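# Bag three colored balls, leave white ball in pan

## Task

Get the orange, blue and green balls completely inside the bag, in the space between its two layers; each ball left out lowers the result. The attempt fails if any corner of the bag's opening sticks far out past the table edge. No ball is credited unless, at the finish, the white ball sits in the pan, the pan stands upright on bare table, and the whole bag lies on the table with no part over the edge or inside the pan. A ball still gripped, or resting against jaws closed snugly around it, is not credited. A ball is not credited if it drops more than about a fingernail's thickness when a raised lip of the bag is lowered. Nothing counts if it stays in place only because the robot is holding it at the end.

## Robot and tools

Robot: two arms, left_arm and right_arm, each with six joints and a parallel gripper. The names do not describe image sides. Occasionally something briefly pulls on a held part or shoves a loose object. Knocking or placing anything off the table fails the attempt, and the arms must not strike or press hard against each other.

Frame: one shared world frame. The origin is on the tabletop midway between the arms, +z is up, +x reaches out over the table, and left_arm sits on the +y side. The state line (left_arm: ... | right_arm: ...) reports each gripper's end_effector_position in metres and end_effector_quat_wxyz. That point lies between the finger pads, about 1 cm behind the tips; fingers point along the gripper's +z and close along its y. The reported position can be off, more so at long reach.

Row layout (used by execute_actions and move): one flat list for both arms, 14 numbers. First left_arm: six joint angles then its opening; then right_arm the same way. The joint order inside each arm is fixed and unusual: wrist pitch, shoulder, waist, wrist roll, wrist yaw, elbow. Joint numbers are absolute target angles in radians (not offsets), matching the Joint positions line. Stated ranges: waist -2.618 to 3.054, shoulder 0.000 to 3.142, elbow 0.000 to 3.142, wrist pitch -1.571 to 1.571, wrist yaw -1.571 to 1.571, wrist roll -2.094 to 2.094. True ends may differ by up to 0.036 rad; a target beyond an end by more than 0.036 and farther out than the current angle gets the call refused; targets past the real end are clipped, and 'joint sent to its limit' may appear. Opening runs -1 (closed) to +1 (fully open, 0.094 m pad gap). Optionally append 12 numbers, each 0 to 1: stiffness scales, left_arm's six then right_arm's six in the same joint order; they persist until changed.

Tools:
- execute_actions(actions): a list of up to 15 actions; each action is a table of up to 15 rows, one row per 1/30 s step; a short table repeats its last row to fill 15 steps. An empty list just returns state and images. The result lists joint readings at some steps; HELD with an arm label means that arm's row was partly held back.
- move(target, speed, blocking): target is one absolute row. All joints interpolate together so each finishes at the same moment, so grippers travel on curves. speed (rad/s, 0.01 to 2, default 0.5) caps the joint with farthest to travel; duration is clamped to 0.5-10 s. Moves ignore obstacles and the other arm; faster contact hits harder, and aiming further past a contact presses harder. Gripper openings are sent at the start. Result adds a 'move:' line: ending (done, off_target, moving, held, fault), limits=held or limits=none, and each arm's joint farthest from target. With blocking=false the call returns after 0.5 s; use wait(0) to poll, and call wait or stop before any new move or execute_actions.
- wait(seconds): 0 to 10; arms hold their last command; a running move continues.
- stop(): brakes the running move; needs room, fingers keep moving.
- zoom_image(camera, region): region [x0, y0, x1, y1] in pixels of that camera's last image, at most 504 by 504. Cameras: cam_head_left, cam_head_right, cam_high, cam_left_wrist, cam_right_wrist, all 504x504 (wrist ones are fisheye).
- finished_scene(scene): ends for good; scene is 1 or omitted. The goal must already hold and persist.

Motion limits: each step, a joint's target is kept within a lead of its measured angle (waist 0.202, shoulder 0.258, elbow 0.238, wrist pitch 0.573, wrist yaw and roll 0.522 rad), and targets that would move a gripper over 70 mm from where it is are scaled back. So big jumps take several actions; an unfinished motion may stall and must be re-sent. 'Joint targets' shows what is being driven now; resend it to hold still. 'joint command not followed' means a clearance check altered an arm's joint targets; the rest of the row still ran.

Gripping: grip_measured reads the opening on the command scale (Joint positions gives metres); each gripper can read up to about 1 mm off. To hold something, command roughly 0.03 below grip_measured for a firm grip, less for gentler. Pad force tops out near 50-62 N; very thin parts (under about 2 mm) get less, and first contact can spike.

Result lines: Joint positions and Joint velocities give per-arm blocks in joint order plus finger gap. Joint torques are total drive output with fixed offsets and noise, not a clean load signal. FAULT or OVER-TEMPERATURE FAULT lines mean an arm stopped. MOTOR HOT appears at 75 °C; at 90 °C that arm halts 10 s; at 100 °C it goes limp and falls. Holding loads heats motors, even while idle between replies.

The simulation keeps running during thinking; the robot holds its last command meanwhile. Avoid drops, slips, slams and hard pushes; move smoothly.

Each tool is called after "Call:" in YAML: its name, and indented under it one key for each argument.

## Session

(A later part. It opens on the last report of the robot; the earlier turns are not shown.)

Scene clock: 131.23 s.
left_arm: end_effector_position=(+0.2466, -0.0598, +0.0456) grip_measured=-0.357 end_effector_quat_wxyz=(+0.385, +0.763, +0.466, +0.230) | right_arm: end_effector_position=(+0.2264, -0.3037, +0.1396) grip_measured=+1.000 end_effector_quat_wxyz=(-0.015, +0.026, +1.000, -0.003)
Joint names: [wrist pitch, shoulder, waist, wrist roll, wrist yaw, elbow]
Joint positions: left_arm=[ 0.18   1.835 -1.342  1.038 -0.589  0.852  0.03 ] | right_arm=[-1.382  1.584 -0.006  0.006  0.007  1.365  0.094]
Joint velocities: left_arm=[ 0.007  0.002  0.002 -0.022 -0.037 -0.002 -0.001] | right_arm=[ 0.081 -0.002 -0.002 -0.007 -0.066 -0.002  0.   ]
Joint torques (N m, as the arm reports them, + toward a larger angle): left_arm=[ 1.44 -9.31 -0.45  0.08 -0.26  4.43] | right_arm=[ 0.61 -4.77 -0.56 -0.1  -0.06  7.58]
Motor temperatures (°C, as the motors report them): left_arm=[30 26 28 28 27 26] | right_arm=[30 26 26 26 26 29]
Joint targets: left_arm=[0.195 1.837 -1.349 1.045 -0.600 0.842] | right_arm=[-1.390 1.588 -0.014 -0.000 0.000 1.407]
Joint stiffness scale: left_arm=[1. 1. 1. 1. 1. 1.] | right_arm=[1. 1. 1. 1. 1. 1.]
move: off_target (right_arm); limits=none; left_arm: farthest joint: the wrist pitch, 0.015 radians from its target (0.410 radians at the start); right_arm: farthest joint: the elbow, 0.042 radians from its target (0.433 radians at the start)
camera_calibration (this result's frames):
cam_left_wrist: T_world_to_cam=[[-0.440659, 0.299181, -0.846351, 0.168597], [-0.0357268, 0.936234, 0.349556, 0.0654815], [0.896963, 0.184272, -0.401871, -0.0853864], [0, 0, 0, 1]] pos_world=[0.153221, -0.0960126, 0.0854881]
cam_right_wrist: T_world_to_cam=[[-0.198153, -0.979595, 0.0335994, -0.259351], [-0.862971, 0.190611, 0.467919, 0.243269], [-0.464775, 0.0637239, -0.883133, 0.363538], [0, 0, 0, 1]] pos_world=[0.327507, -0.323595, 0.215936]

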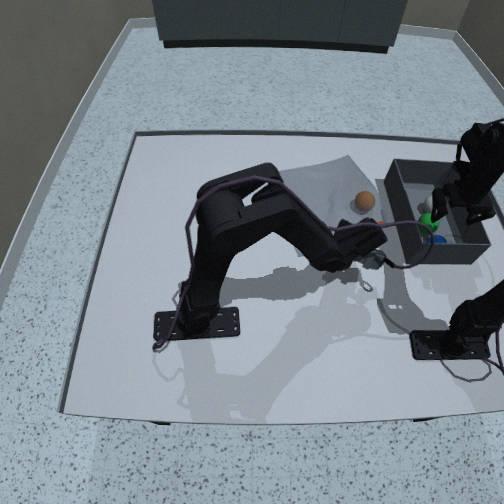

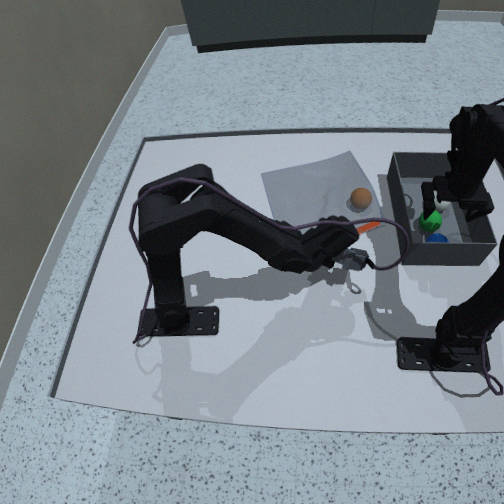

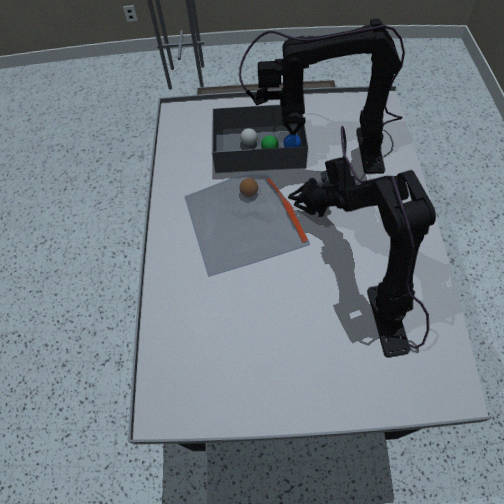

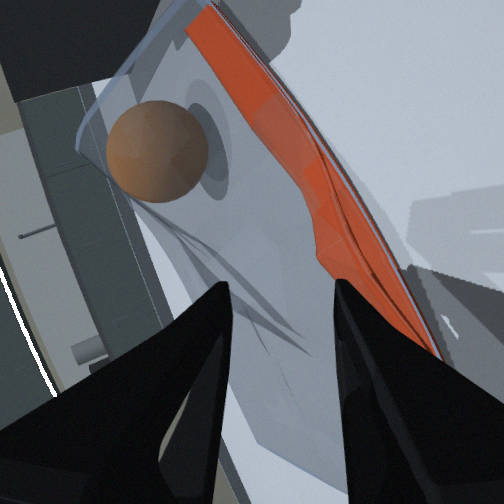

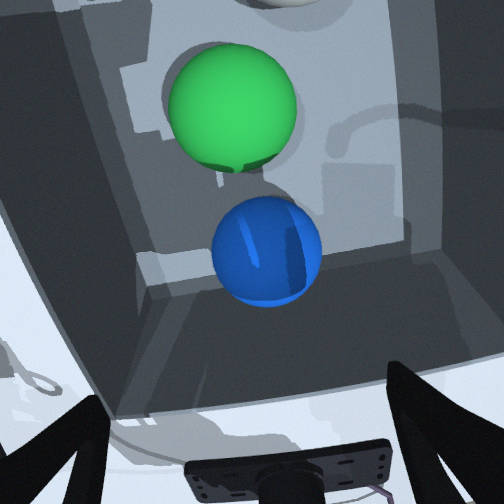

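Call:
zoom_image:
  camera: "cam_high"
  region: [250, 160, 350, 260]

Call:
zoom_image:
  camera: "cam_left_wrist"
  region: [260, 120, 460, 370]

Region (250, 160, 350, 260) of cam_high's 504x504 image, scaled by 5.040, with more detail than that image has.

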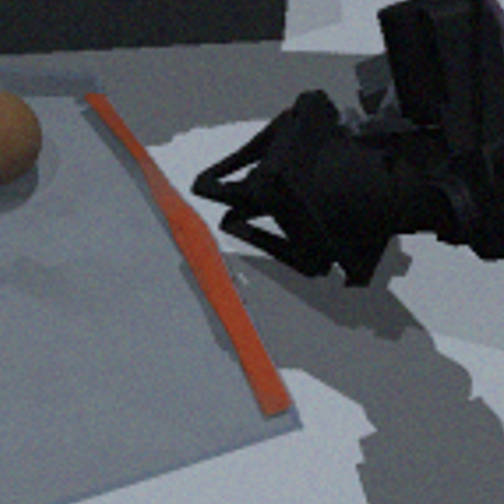

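Region (260, 120, 460, 370) of cam_left_wrist's 504x504 image, scaled by 2.016, with more detail than that image has; it fills the left 403 columns of this view, and the rest is white.

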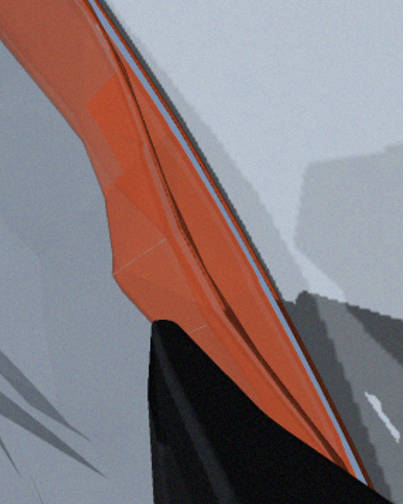

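Call:
move:
  target: [0.268,1.870,-1.363,1.045,-0.6,0.802,-0.36, -1.304,1.741,-0.055,0,0,1.325,1]
  speed: 0.2

Scene clock: 155.13 s.
left_arm: end_effector_position=(+0.2420, -0.0584, +0.0321) grip_measured=-0.357 end_effector_quat_wxyz=(+0.388, +0.764, +0.463, +0.228) | right_arm: end_effector_position=(+0.2343, -0.3145, +0.0913) grip_measured=+1.000 end_effector_quat_wxyz=(-0.076, +0.044, +0.996, -0.000)
Joint names: [wrist pitch, shoulder, waist, wrist roll, wrist yaw, elbow]
Joint positions: left_arm=[ 0.253  1.865 -1.352  1.039 -0.59   0.814  0.03 ] | right_arm=[-1.317  1.746 -0.043  0.005  0.007  1.339  0.094]
Joint velocities: left_arm=[ 0.066 -0.017 -0.007  0.125  0.037 -0.017 -0.   ] | right_arm=[-0.066  0.012  0.017  0.007  0.022  0.007  0.   ]
Joint torques (N m, as the arm reports them, + toward a larger angle): left_arm=[ 1.41 -9.03 -0.7   0.06 -0.27  4.08] | right_arm=[ 0.59 -6.45 -0.77 -0.09 -0.08  3.9 ]
Motor temperatures (°C, as the motors report them): left_arm=[31 27 28 28 27 26] | right_arm=[28 26 26 26 26 31]
Joint targets: left_arm=[0.268 1.870 -1.363 1.045 -0.600 0.802] | right_arm=[-1.304 1.741 -0.055 -0.000 0.000 1.325]
Joint stiffness scale: left_arm=[1. 1. 1. 1. 1. 1.] | right_arm=[1. 1. 1. 1. 1. 1.]
move: done; limits=none; left_arm: farthest joint: the wrist pitch, 0.015 radians from its target (0.087 radians at the start); right_arm: farthest joint: the elbow, 0.014 radians from its target (0.040 radians at the start)
camera_calibration (this result's frames):
cam_left_wrist: T_world_to_cam=[[-0.435833, 0.299935, -0.84858, 0.153611], [-0.0276788, 0.937925, 0.345731, 0.0670095], [0.899602, 0.174168, -0.400477, -0.0882423], [0, 0, 0, 1]] pos_world=[0.148186, -0.0935541, 0.0718447]
cam_right_wrist: T_world_to_cam=[[-0.229445, -0.971955, 0.0515654, -0.258613], [-0.791581, 0.217167, 0.571172, 0.256907], [-0.566352, 0.0902343, -0.819209, 0.351481], [0, 0, 0, 1]] pos_world=[0.343088, -0.338867, 0.154533]

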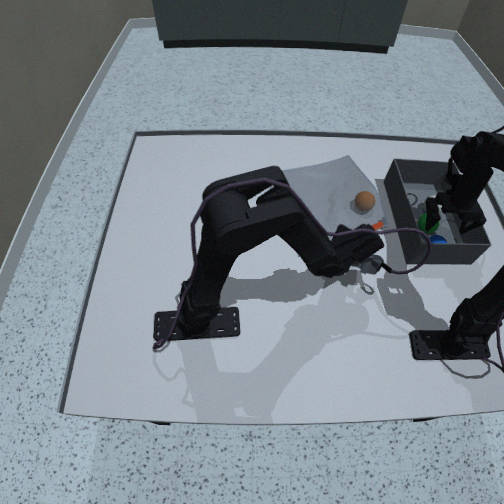

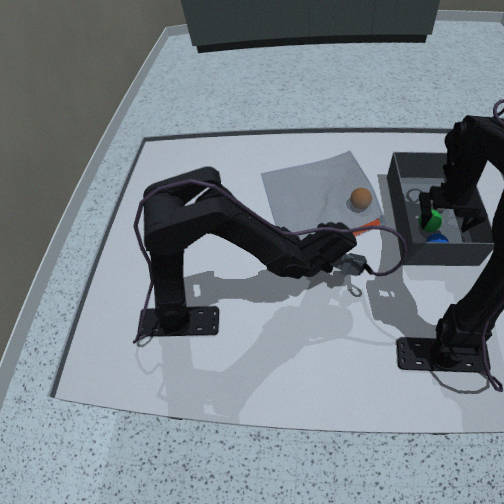

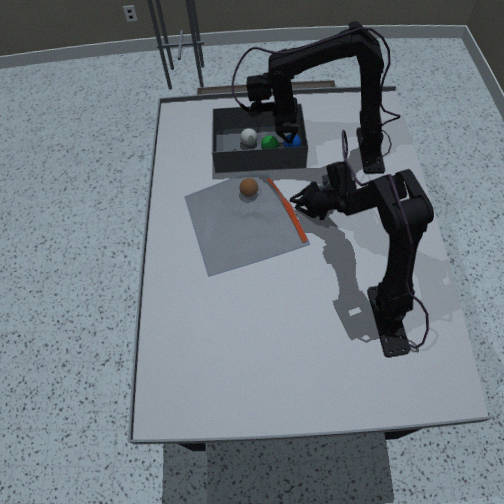

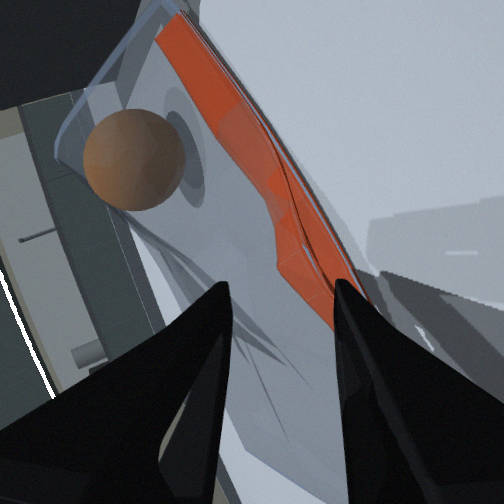

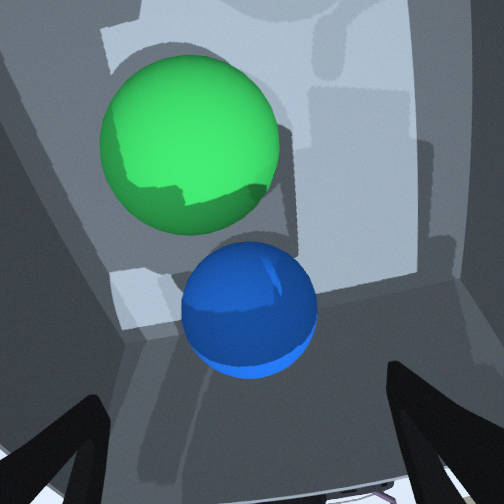

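Call:
move:
  target: [0.288,1.890,-1.32,1.045,-0.6,0.802,-0.36, -1.088,1.80,-0.06,0,0,1.16,1]
  speed: 0.2

Scene clock: 162.03 s.
left_arm: end_effector_position=(+0.2500, -0.0552, +0.0274) grip_measured=-0.357 end_effector_quat_wxyz=(+0.386, +0.759, +0.470, +0.232) | right_arm: end_effector_position=(+0.2332, -0.3144, +0.0358) grip_measured=+1.000 end_effector_quat_wxyz=(-0.077, +0.044, +0.996, -0.000)
Joint names: [wrist pitch, shoulder, waist, wrist roll, wrist yaw, elbow]
Joint positions: left_arm=[ 0.274  1.884 -1.332  1.039 -0.59   0.814  0.03 ] | right_arm=[-1.102  1.801 -0.043  0.005  0.007  1.177  0.094]
Joint velocities: left_arm=[-0.007 -0.012 -0.002  0.037 -0.037  0.017  0.001] | right_arm=[-0.007  0.002  0.007  0.022 -0.066  0.002  0.   ]
Joint torques (N m, as the arm reports them, + toward a larger angle): left_arm=[ 1.44 -9.1   0.79  0.06 -0.27  4.01] | right_arm=[ 0.57 -6.3  -1.11 -0.08 -0.08  3.49]
Motor temperatures (°C, as the motors report them): left_arm=[31 27 28 28 27 26] | right_arm=[28 26 26 26 26 30]
Joint targets: left_arm=[0.288 1.890 -1.320 1.045 -0.600 0.802] | right_arm=[-1.088 1.800 -0.060 0.000 0.000 1.160]
Joint stiffness scale: left_arm=[1. 1. 1. 1. 1. 1.] | right_arm=[1. 1. 1. 1. 1. 1.]
move: done; limits=none; left_arm: farthest joint: the wrist pitch, 0.014 radians from its target (0.034 radians at the start); right_arm: farthest joint: the waist, 0.017 radians from its target (0.017 radians at the start)
camera_calibration (this result's frames):
cam_left_wrist: T_world_to_cam=[[-0.441491, 0.290145, -0.84906, 0.153005], [-0.0467637, 0.937548, 0.344699, 0.0706192], [0.896046, 0.191887, -0.40035, -0.0959781], [0, 0, 0, 1]] pos_world=[0.156853, -0.0921854, 0.0671428]
cam_right_wrist: T_world_to_cam=[[-0.229347, -0.971963, 0.051845, -0.255952], [-0.790494, 0.217075, 0.572711, 0.287365], [-0.567908, 0.0903661, -0.818117, 0.305712], [0, 0, 0, 1]] pos_world=[0.342075, -0.338782, 0.0988013]

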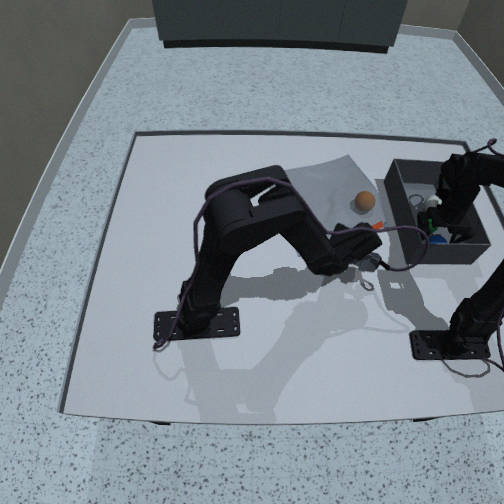

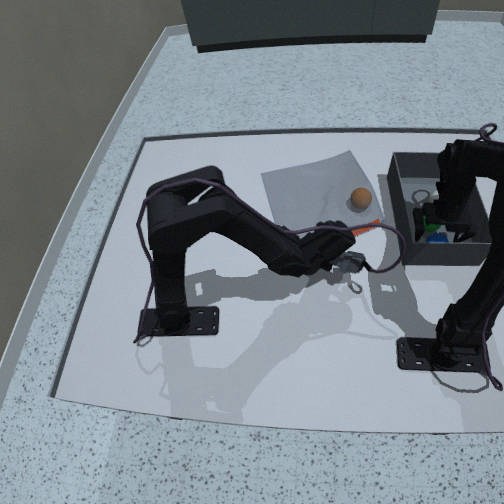

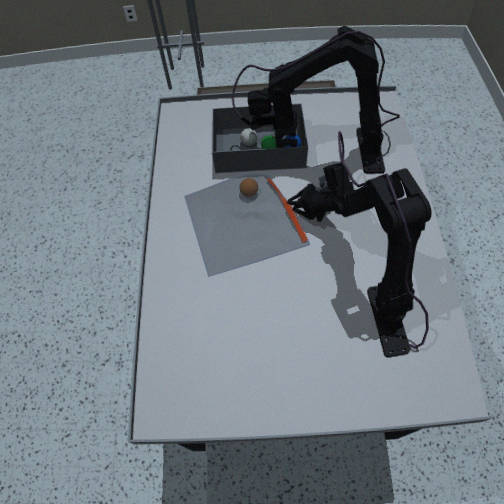

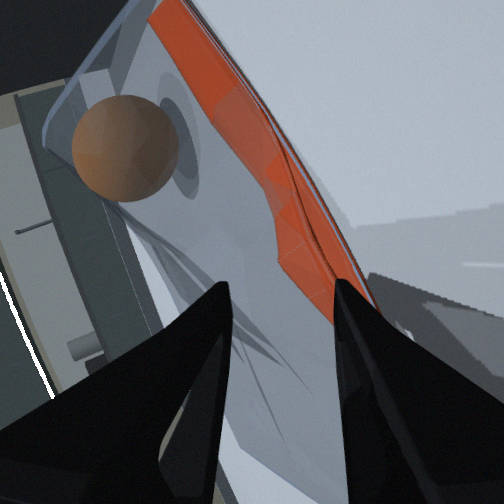

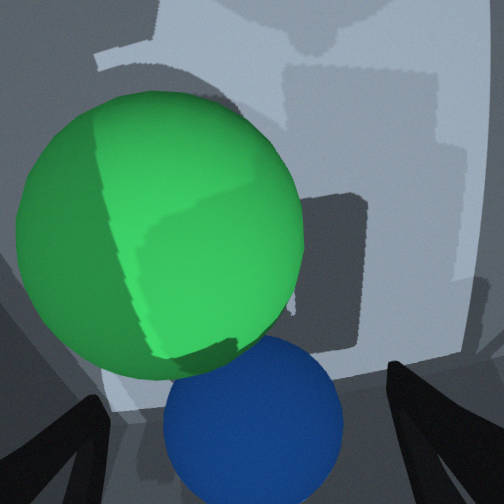

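Call:
move:
  target: [0.349,1.917,-1.303,1.045,-0.6,0.802,-0.36, -1.088,1.80,-0.05,0,0,1.16,0.1]
  speed: 0.1

Call:
zoom_image:
  camera: "cam_left_wrist"
  region: [240, 170, 440, 370]

Call:
zoom_image:
  camera: "cam_high"
  region: [260, 170, 330, 240]

Scene clock: 171.37 s.
left_arm: end_effector_position=(+0.2586, -0.0575, +0.0257) grip_measured=-0.357 end_effector_quat_wxyz=(+0.399, +0.747, +0.478, +0.232) | right_arm: end_effector_position=(+0.2334, -0.3143, +0.0357) grip_measured=+0.105 end_effector_quat_wxyz=(-0.077, +0.044, +0.996, -0.000)
Joint names: [wrist pitch, shoulder, waist, wrist roll, wrist yaw, elbow]
Joint positions: left_arm=[ 0.335  1.911 -1.315  1.039 -0.59   0.814  0.03 ] | right_arm=[-1.101  1.801 -0.043  0.005  0.006  1.177  0.052]
Joint velocities: left_arm=[-0.022 -0.007 -0.012  0.022  0.007  0.007 -0.001] | right_arm=[-0.022 -0.007  0.012 -0.066 -0.022 -0.002 -0.001]
Joint torques (N m, as the arm reports them, + toward a larger angle): left_arm=[ 1.5  -9.25  0.75  0.05 -0.25  3.91] | right_arm=[ 0.59 -6.31 -0.42 -0.09 -0.07  3.47]
Motor temperatures (°C, as the motors report them): left_arm=[31 28 28 28 27 26] | right_arm=[27 27 26 26 26 30]
Joint targets: left_arm=[0.349 1.917 -1.303 1.045 -0.600 0.802] | right_arm=[-1.088 1.800 -0.050 -0.000 -0.000 1.160]
Joint stiffness scale: left_arm=[1. 1. 1. 1. 1. 1.] | right_arm=[1. 1. 1. 1. 1. 1.]
move: done; limits=none; left_arm: farthest joint: the wrist pitch, 0.014 radians from its target (0.075 radians at the start); right_arm: farthest joint: the elbow, 0.017 radians from its target (0.017 radians at the start)
camera_calibration (this result's frames):
cam_left_wrist: T_world_to_cam=[[-0.436581, 0.255522, -0.862615, 0.153203], [-0.0666327, 0.947001, 0.314243, 0.0802653], [0.897194, 0.194671, -0.396417, -0.104141], [0, 0, 0, 1]] pos_world=[0.165669, -0.094885, 0.0656496]
cam_right_wrist: T_world_to_cam=[[-0.229445, -0.971966, 0.0513608, -0.255816], [-0.790935, 0.216944, 0.572152, 0.287604], [-0.567254, 0.0906541, -0.818538, 0.305746], [0, 0, 0, 1]] pos_world=[0.342216, -0.338756, 0.0988502]

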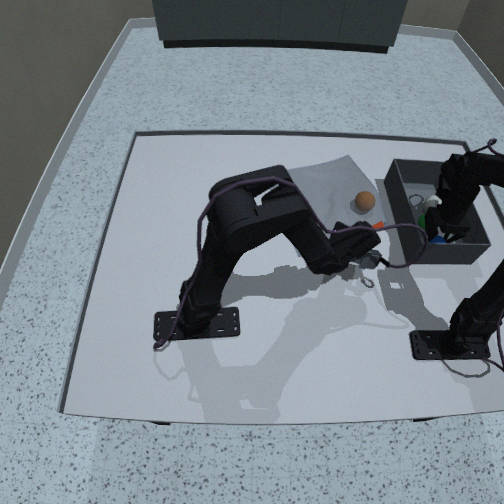

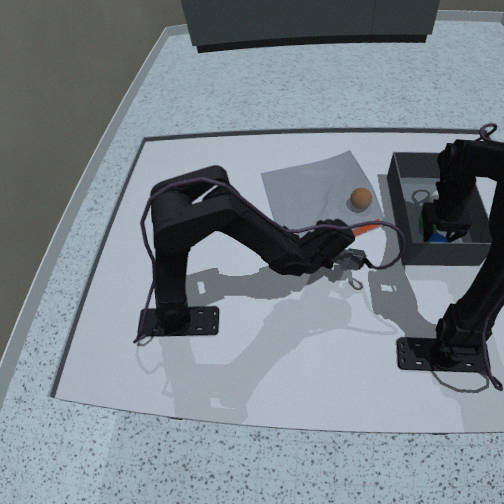

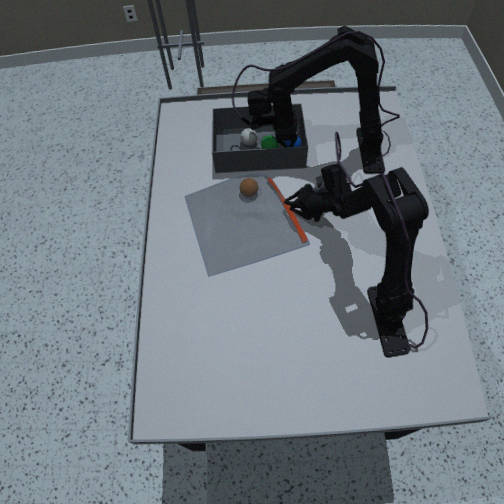

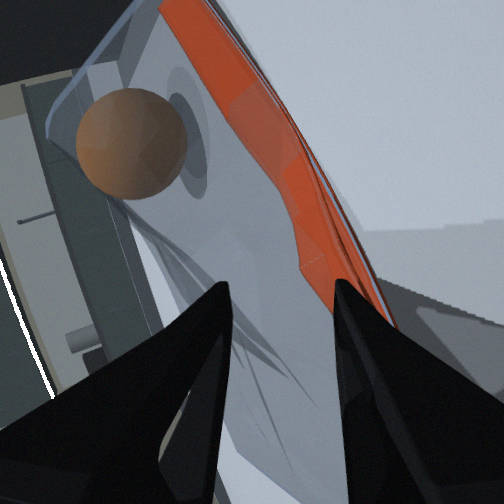

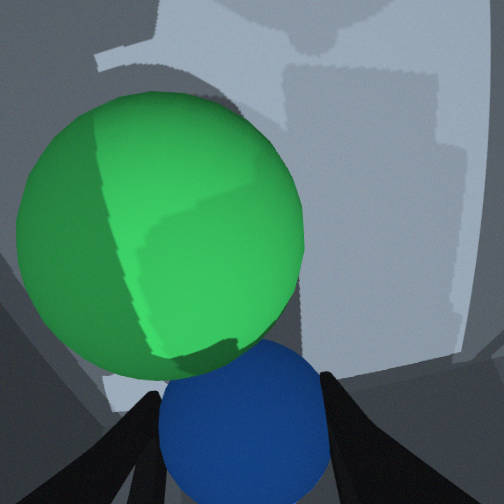

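Region (240, 170, 440, 370) of cam_left_wrist's 504x504 image, scaled by 2.520, with more detail than that image has.

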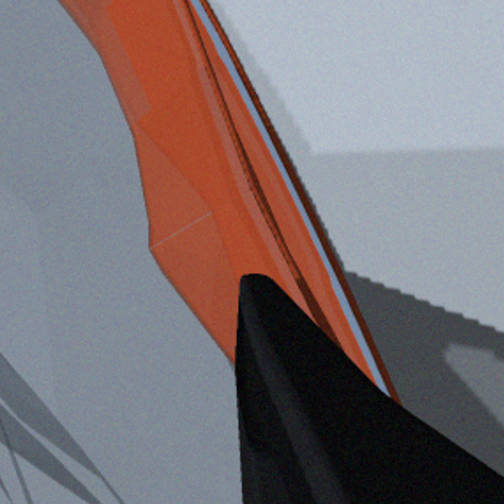

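Region (260, 170, 330, 240) of cam_high's 504x504 image, scaled by 7.200, with more detail than that image has.

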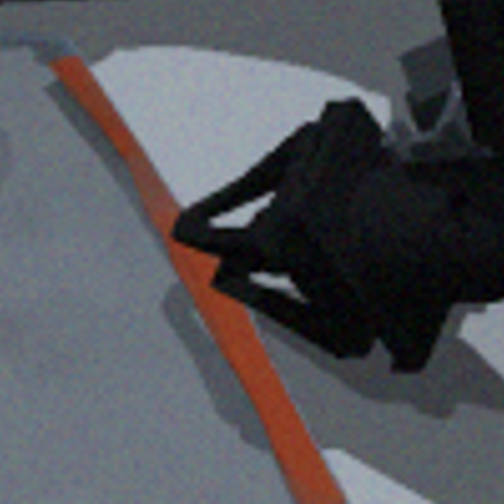

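Call:
move:
  target: [0.349,1.78,-1.40,1.045,-0.6,0.802,-0.36, -1.15,1.805,-0.05,0,0,1.16,0.5]
  speed: 0.3

Call:
move:
  target: [-0.952,2.277,-1.46,0,-0.95,1.68,-0.36, -1.15,1.805,-0.05,0,0,1.16,0.0]
  speed: 0.6

Scene clock: 185.13 s.
left_arm: end_effector_position=(+0.2316, -0.0840, +0.0759) grip_measured=-0.357 end_effector_quat_wxyz=(+0.461, +0.735, +0.454, +0.202) | right_arm: end_effector_position=(+0.2236, -0.3135, +0.0375) grip_measured=+0.497 end_effector_quat_wxyz=(-0.097, +0.044, +0.994, +0.001)
Joint names: [wrist pitch, shoulder, waist, wrist roll, wrist yaw, elbow]
Joint positions: left_arm=[ 0.344  1.795 -1.392  1.039 -0.591  0.814  0.03 ] | right_arm=[-1.141  1.801 -0.043  0.005  0.006  1.177  0.07 ]
Joint velocities: left_arm=[-0.022 -0.007 -0.002 -0.066 -0.066 -0.007 -0.   ] | right_arm=[ 0.007  0.007  0.002  0.007 -0.066  0.007 -0.001]
Joint torques (N m, as the arm reports them, + toward a larger angle): left_arm=[  1.53 -10.59  -0.52   0.05  -0.23   4.31] | right_arm=[ 0.26 -5.88 -0.42 -0.09 -0.07  3.41]
Motor temperatures (°C, as the motors report them): left_arm=[31 28 28 28 27 26] | right_arm=[27 27 26 26 26 30]
Joint targets: left_arm=[0.349 1.780 -1.400 1.045 -0.600 0.802] | right_arm=[-1.150 1.805 -0.050 0.000 0.000 1.160]
Joint stiffness scale: left_arm=[1. 1. 1. 1. 1. 1.] | right_arm=[1. 1. 1. 1. 1. 1.]
move: done; limits=none; left_arm: farthest joint: the shoulder, 0.015 radians from its target (0.131 radians at the start); right_arm: farthest joint: the elbow, 0.017 radians from its target (0.017 radians at the start)
camera_calibration (this result's frames):
cam_left_wrist: T_world_to_cam=[[-0.385274, 0.181247, -0.904828, 0.176523], [-0.00212985, 0.980345, 0.197281, 0.0845124], [0.9228, 0.0779344, -0.377316, -0.0720839], [0, 0, 0, 1]] pos_world=[0.134709, -0.109228, 0.115852]
cam_right_wrist: T_world_to_cam=[[-0.227278, -0.972149, 0.0571909, -0.258104], [-0.767461, 0.214956, 0.603985, 0.271641], [-0.599457, 0.0933808, -0.794941, 0.308717], [0, 0, 0, 1]] pos_world=[0.334875, -0.338134, 0.0961059]

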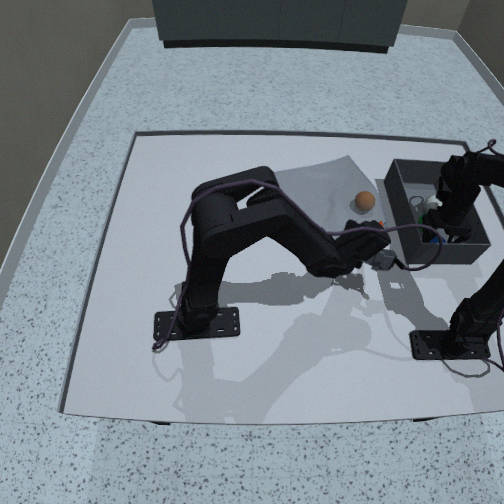

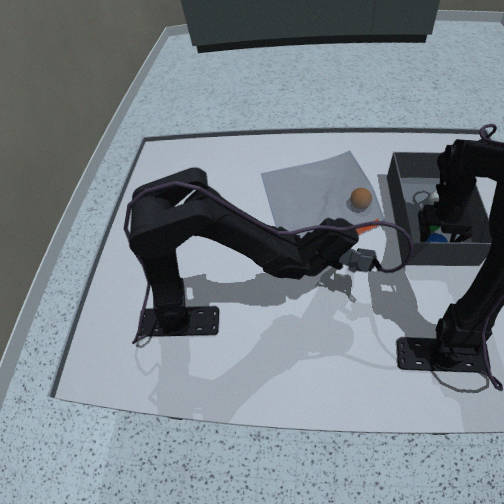

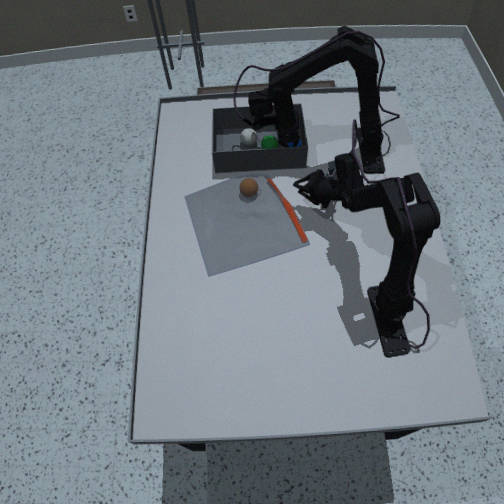

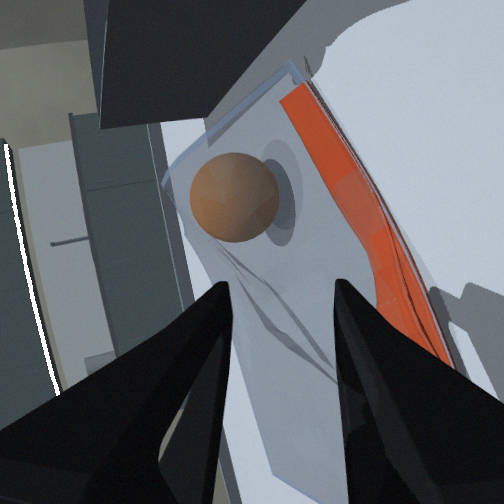

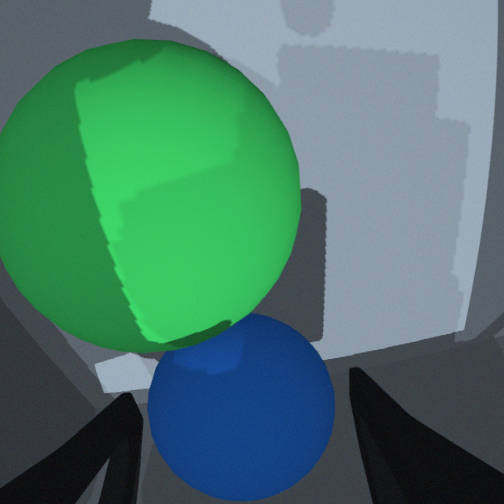

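Scene clock: 188.10 s.
left_arm: end_effector_position=(+0.2489, -0.0741, +0.0500) grip_measured=-0.357 end_effector_quat_wxyz=(+0.285, +0.562, +0.694, +0.347) | right_arm: end_effector_position=(+0.2236, -0.3135, +0.0375) grip_measured=+0.013 end_effector_quat_wxyz=(-0.097, +0.044, +0.994, +0.001)
Joint names: [wrist pitch, shoulder, waist, wrist roll, wrist yaw, elbow]
Joint positions: left_arm=[-0.935  2.274 -1.449  0.014 -0.931  1.655  0.03 ] | right_arm=[-1.141  1.801 -0.043  0.005  0.006  1.177  0.048]
Joint velocities: left_arm=[-0.051 -0.007 -0.002  0.022  0.051 -0.007  0.   ] | right_arm=[ 0.007 -0.012 -0.012 -0.139 -0.081 -0.022  0.001]
Joint torques (N m, as the arm reports them, + toward a larger angle): left_arm=[  0.06 -13.09  -0.71  -0.18  -0.54   7.14] | right_arm=[ 0.25 -5.87 -0.42 -0.08 -0.07  3.42]
Motor temperatures (°C, as the motors report them): left_arm=[31 28 28 28 27 26] | right_arm=[27 27 26 26 26 29]
Joint targets: left_arm=[-0.952 2.277 -1.460 0.000 -0.950 1.680] | right_arm=[-1.150 1.805 -0.050 0.000 0.000 1.160]
Joint stiffness scale: left_arm=[1. 1. 1. 1. 1. 1.] | right_arm=[1. 1. 1. 1. 1. 1.]
move: off_target (left_arm); limits=none; left_arm: farthest joint: the elbow, 0.025 radians from its target (0.866 radians at the start); right_arm: farthest joint: the elbow, 0.017 radians from its target (0.017 radians at the start)
camera_calibration (this result's frames):
cam_left_wrist: T_world_to_cam=[[-0.530181, -0.0440525, -0.84674, 0.174403], [-0.61929, 0.702223, 0.351231, 0.205244], [0.579127, 0.710593, -0.399586, 0.0349516], [0, 0, 0, 1]] pos_world=[0.199329, -0.161281, 0.0895521]
cam_right_wrist: T_world_to_cam=[[-0.227278, -0.972149, 0.0571909, -0.258104], [-0.767461, 0.214956, 0.603985, 0.271641], [-0.599457, 0.0933808, -0.794941, 0.308717], [0, 0, 0, 1]] pos_world=[0.334875, -0.338134, 0.0961059]

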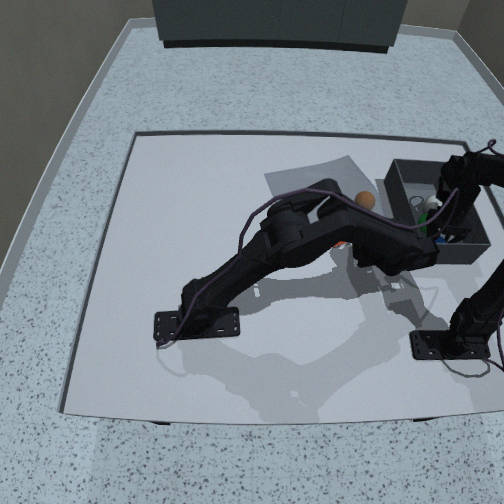

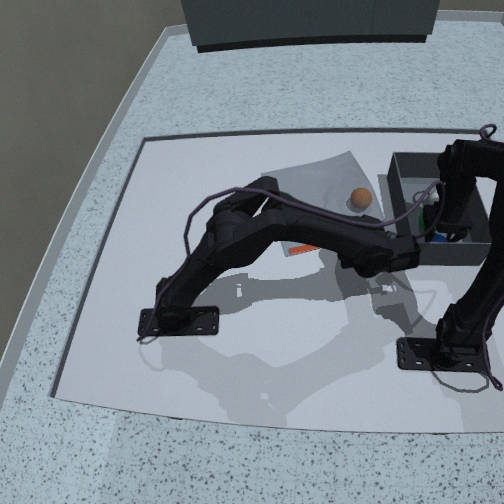

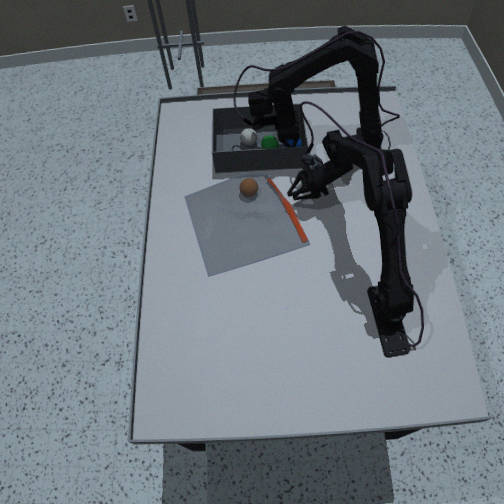

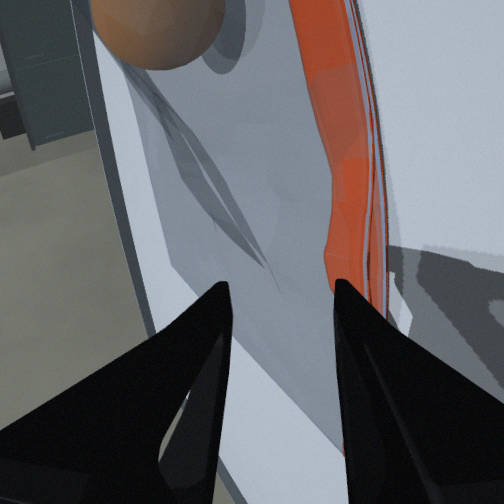

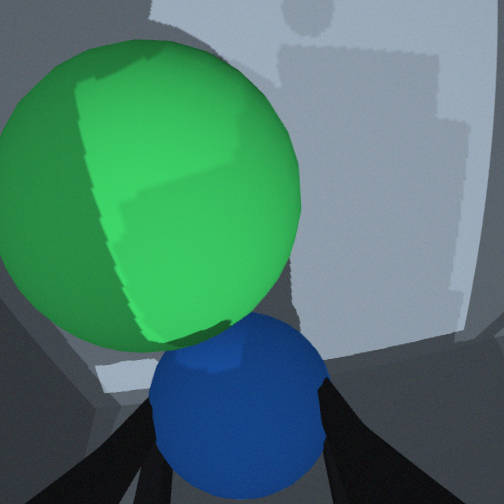

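Call:
move:
  target: [-0.952,2.34,-1.475,0,-0.95,1.68,-0.36, -1.12,1.85,-0.05,0,0,1.16,0.5]
  speed: 0.1

Call:
move:
  target: [-0.952,2.34,-1.475,0,-0.95,1.68,-0.36, -1.12,1.85,-0.05,0,0,1.16,0.05]
  speed: 0.1

Call:
zoom_image:
  camera: "cam_left_wrist"
  region: [220, 150, 440, 370]

Scene clock: 199.43 s.
left_arm: end_effector_position=(+0.2413, -0.0724, +0.0233) grip_measured=-0.357 end_effector_quat_wxyz=(+0.264, +0.579, +0.680, +0.363) | right_arm: end_effector_position=(+0.2213, -0.3133, +0.0251) grip_measured=+0.497 end_effector_quat_wxyz=(-0.117, +0.044, +0.992, +0.001)
Joint names: [wrist pitch, shoulder, waist, wrist roll, wrist yaw, elbow]
Joint positions: left_arm=[-0.936  2.34  -1.465  0.013 -0.93   1.655  0.03 ] | right_arm=[-1.133  1.849 -0.043  0.005  0.006  1.177  0.07 ]
Joint velocities: left_arm=[ 0.081  0.012 -0.002  0.051 -0.022 -0.022  0.   ] | right_arm=[ 0.022 -0.017  0.002 -0.051  0.007  0.037 -0.001]
Joint torques (N m, as the arm reports them, + toward a larger angle): left_arm=[ -0.02 -13.74  -0.5   -0.17  -0.55   6.88] | right_arm=[ 0.42 -6.39 -0.42 -0.08 -0.07  3.28]
Motor temperatures (°C, as the motors report them): left_arm=[30 29 28 28 27 27] | right_arm=[27 27 26 26 26 29]
Joint targets: left_arm=[-0.952 2.340 -1.475 -0.000 -0.950 1.680] | right_arm=[-1.120 1.850 -0.050 0.000 -0.000 1.160]
Joint stiffness scale: left_arm=[1. 1. 1. 1. 1. 1.] | right_arm=[1. 1. 1. 1. 1. 1.]
move: off_target (left_arm); limits=none; left_arm: farthest joint: the elbow, 0.025 radians from its target (0.025 radians at the start); right_arm: farthest joint: the elbow, 0.017 radians from its target (0.017 radians at the start)
camera_calibration (this result's frames):
cam_left_wrist: T_world_to_cam=[[-0.542446, 0.0189812, -0.839876, 0.15523], [-0.602808, 0.687533, 0.404871, 0.202434], [0.585128, 0.725905, -0.361508, 0.026219], [0, 0, 0, 1]] pos_world=[0.190891, -0.161159, 0.0578932]
cam_right_wrist: T_world_to_cam=[[-0.224833, -0.972356, 0.0630376, -0.258485], [-0.742252, 0.212822, 0.635428, 0.270258], [-0.631278, 0.0960751, -0.769583, 0.304718], [0, 0, 0, 1]] pos_world=[0.334845, -0.338132, 0.0790704]

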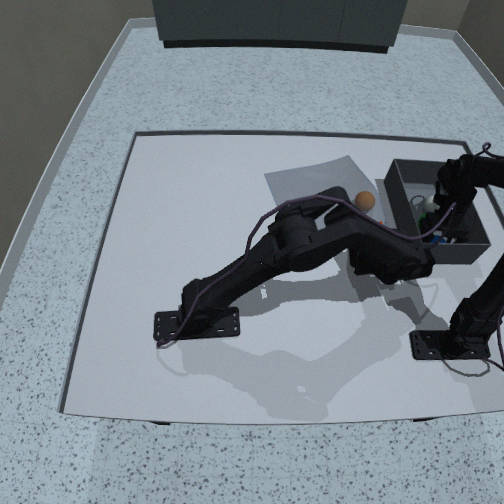

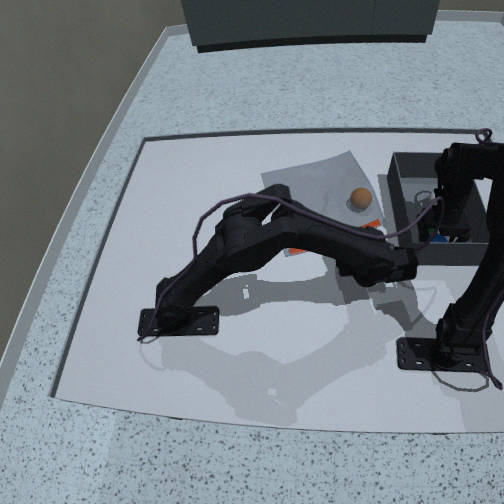

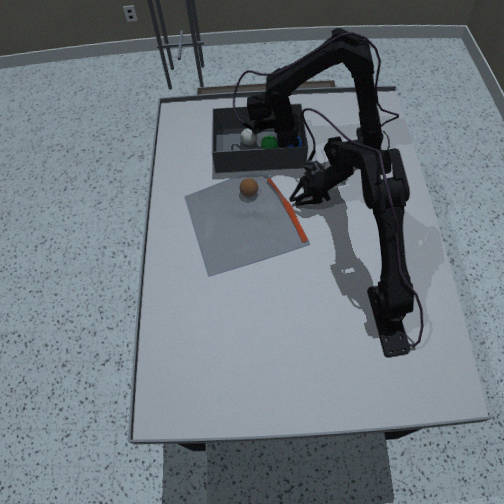

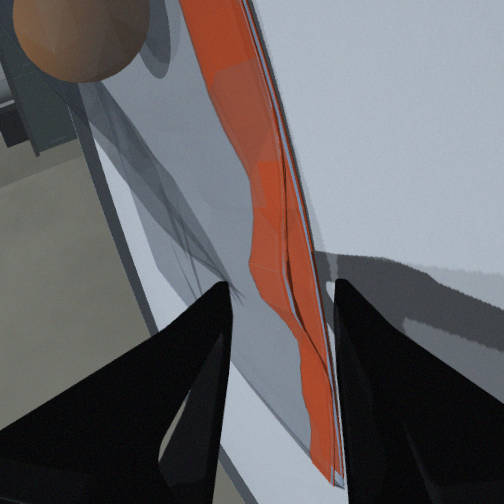

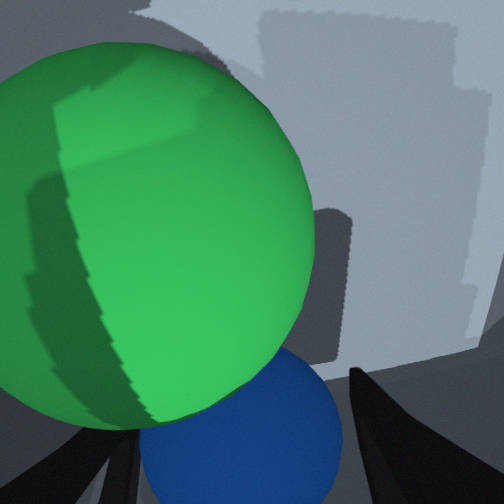

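Scene clock: 200.13 s.
left_arm: end_effector_position=(+0.2414, -0.0724, +0.0233) grip_measured=-0.357 end_effector_quat_wxyz=(+0.264, +0.579, +0.680, +0.363) | right_arm: end_effector_position=(+0.2215, -0.3133, +0.0250) grip_measured=+0.063 end_effector_quat_wxyz=(-0.117, +0.044, +0.992, +0.001)
Joint names: [wrist pitch, shoulder, waist, wrist roll, wrist yaw, elbow]
Joint positions: left_arm=[-0.936  2.34  -1.465  0.013 -0.93   1.655  0.03 ] | right_arm=[-1.132  1.849 -0.043  0.005  0.006  1.177  0.05 ]
Joint velocities: left_arm=[-0.051 -0.017 -0.002 -0.066 -0.037 -0.012  0.   ] | right_arm=[-0.037 -0.007  0.017  0.037  0.051  0.002  0.   ]
Joint torques (N m, as the arm reports them, + toward a larger angle): left_arm=[ -0.03 -13.61  -0.68  -0.17  -0.57   6.91] | right_arm=[ 0.4  -6.4  -0.43 -0.08 -0.07  3.28]
Motor temperatures (°C, as the motors report them): left_arm=[30 29 28 28 27 27] | right_arm=[27 27 26 26 26 29]
Joint targets: left_arm=[-0.952 2.340 -1.475 0.000 -0.950 1.680] | right_arm=[-1.120 1.850 -0.050 0.000 -0.000 1.160]
Joint stiffness scale: left_arm=[1. 1. 1. 1. 1. 1.] | right_arm=[1. 1. 1. 1. 1. 1.]
move: off_target (left_arm); limits=none; left_arm: farthest joint: the elbow, 0.025 radians from its target (0.025 radians at the start); right_arm: farthest joint: the elbow, 0.017 radians from its target (0.017 radians at the start)
camera_calibration (this result's frames):
cam_left_wrist: T_world_to_cam=[[-0.542132, 0.0190546, -0.840077, 0.155232], [-0.602946, 0.687515, 0.404697, 0.202468], [0.585277, 0.725921, -0.361235, 0.02617], [0, 0, 0, 1]] pos_world=[0.190917, -0.161155, 0.0579221]
cam_right_wrist: T_world_to_cam=[[-0.224904, -0.97235, 0.0628751, -0.258419], [-0.742976, 0.212883, 0.634561, 0.270711], [-0.6304, 0.0960008, -0.770311, 0.304644], [0, 0, 0, 1]] pos_world=[0.33506, -0.33815, 0.079136]

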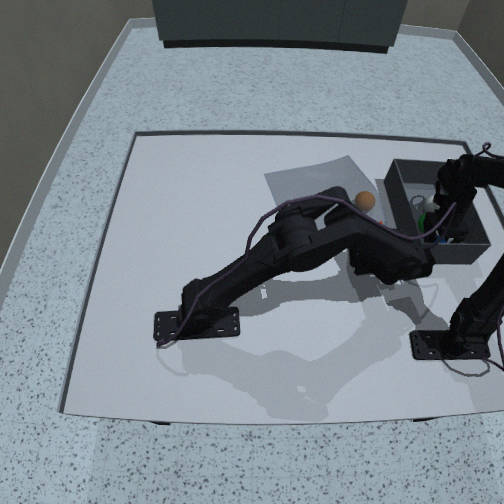

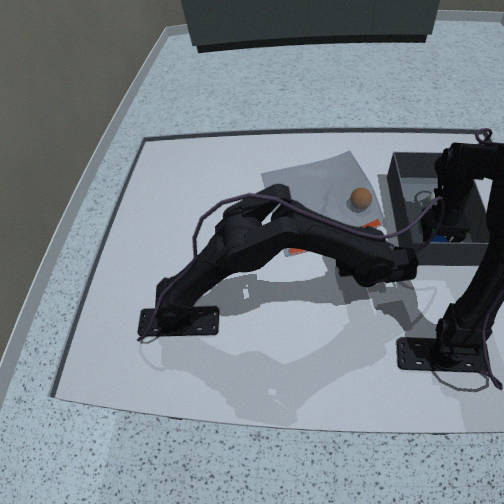

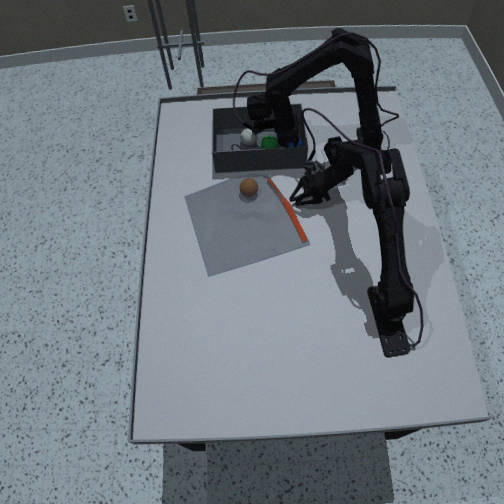

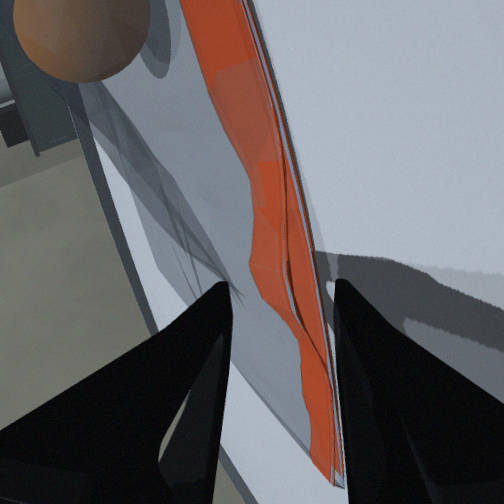

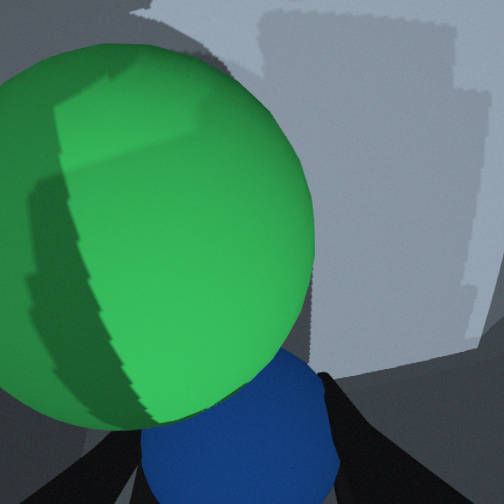

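Region (220, 150, 440, 370) of cam_left_wrist's 504x504 image, scaled by 2.291, with more detail than that image has.

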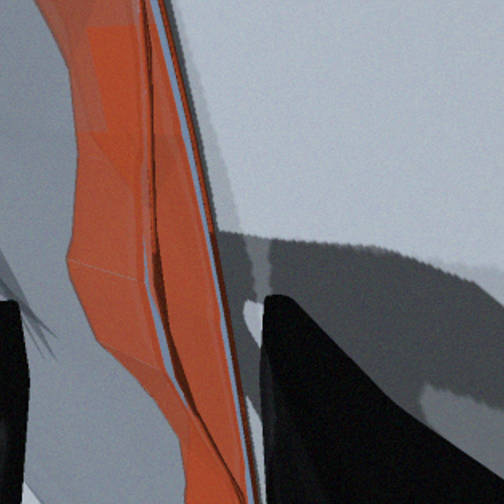

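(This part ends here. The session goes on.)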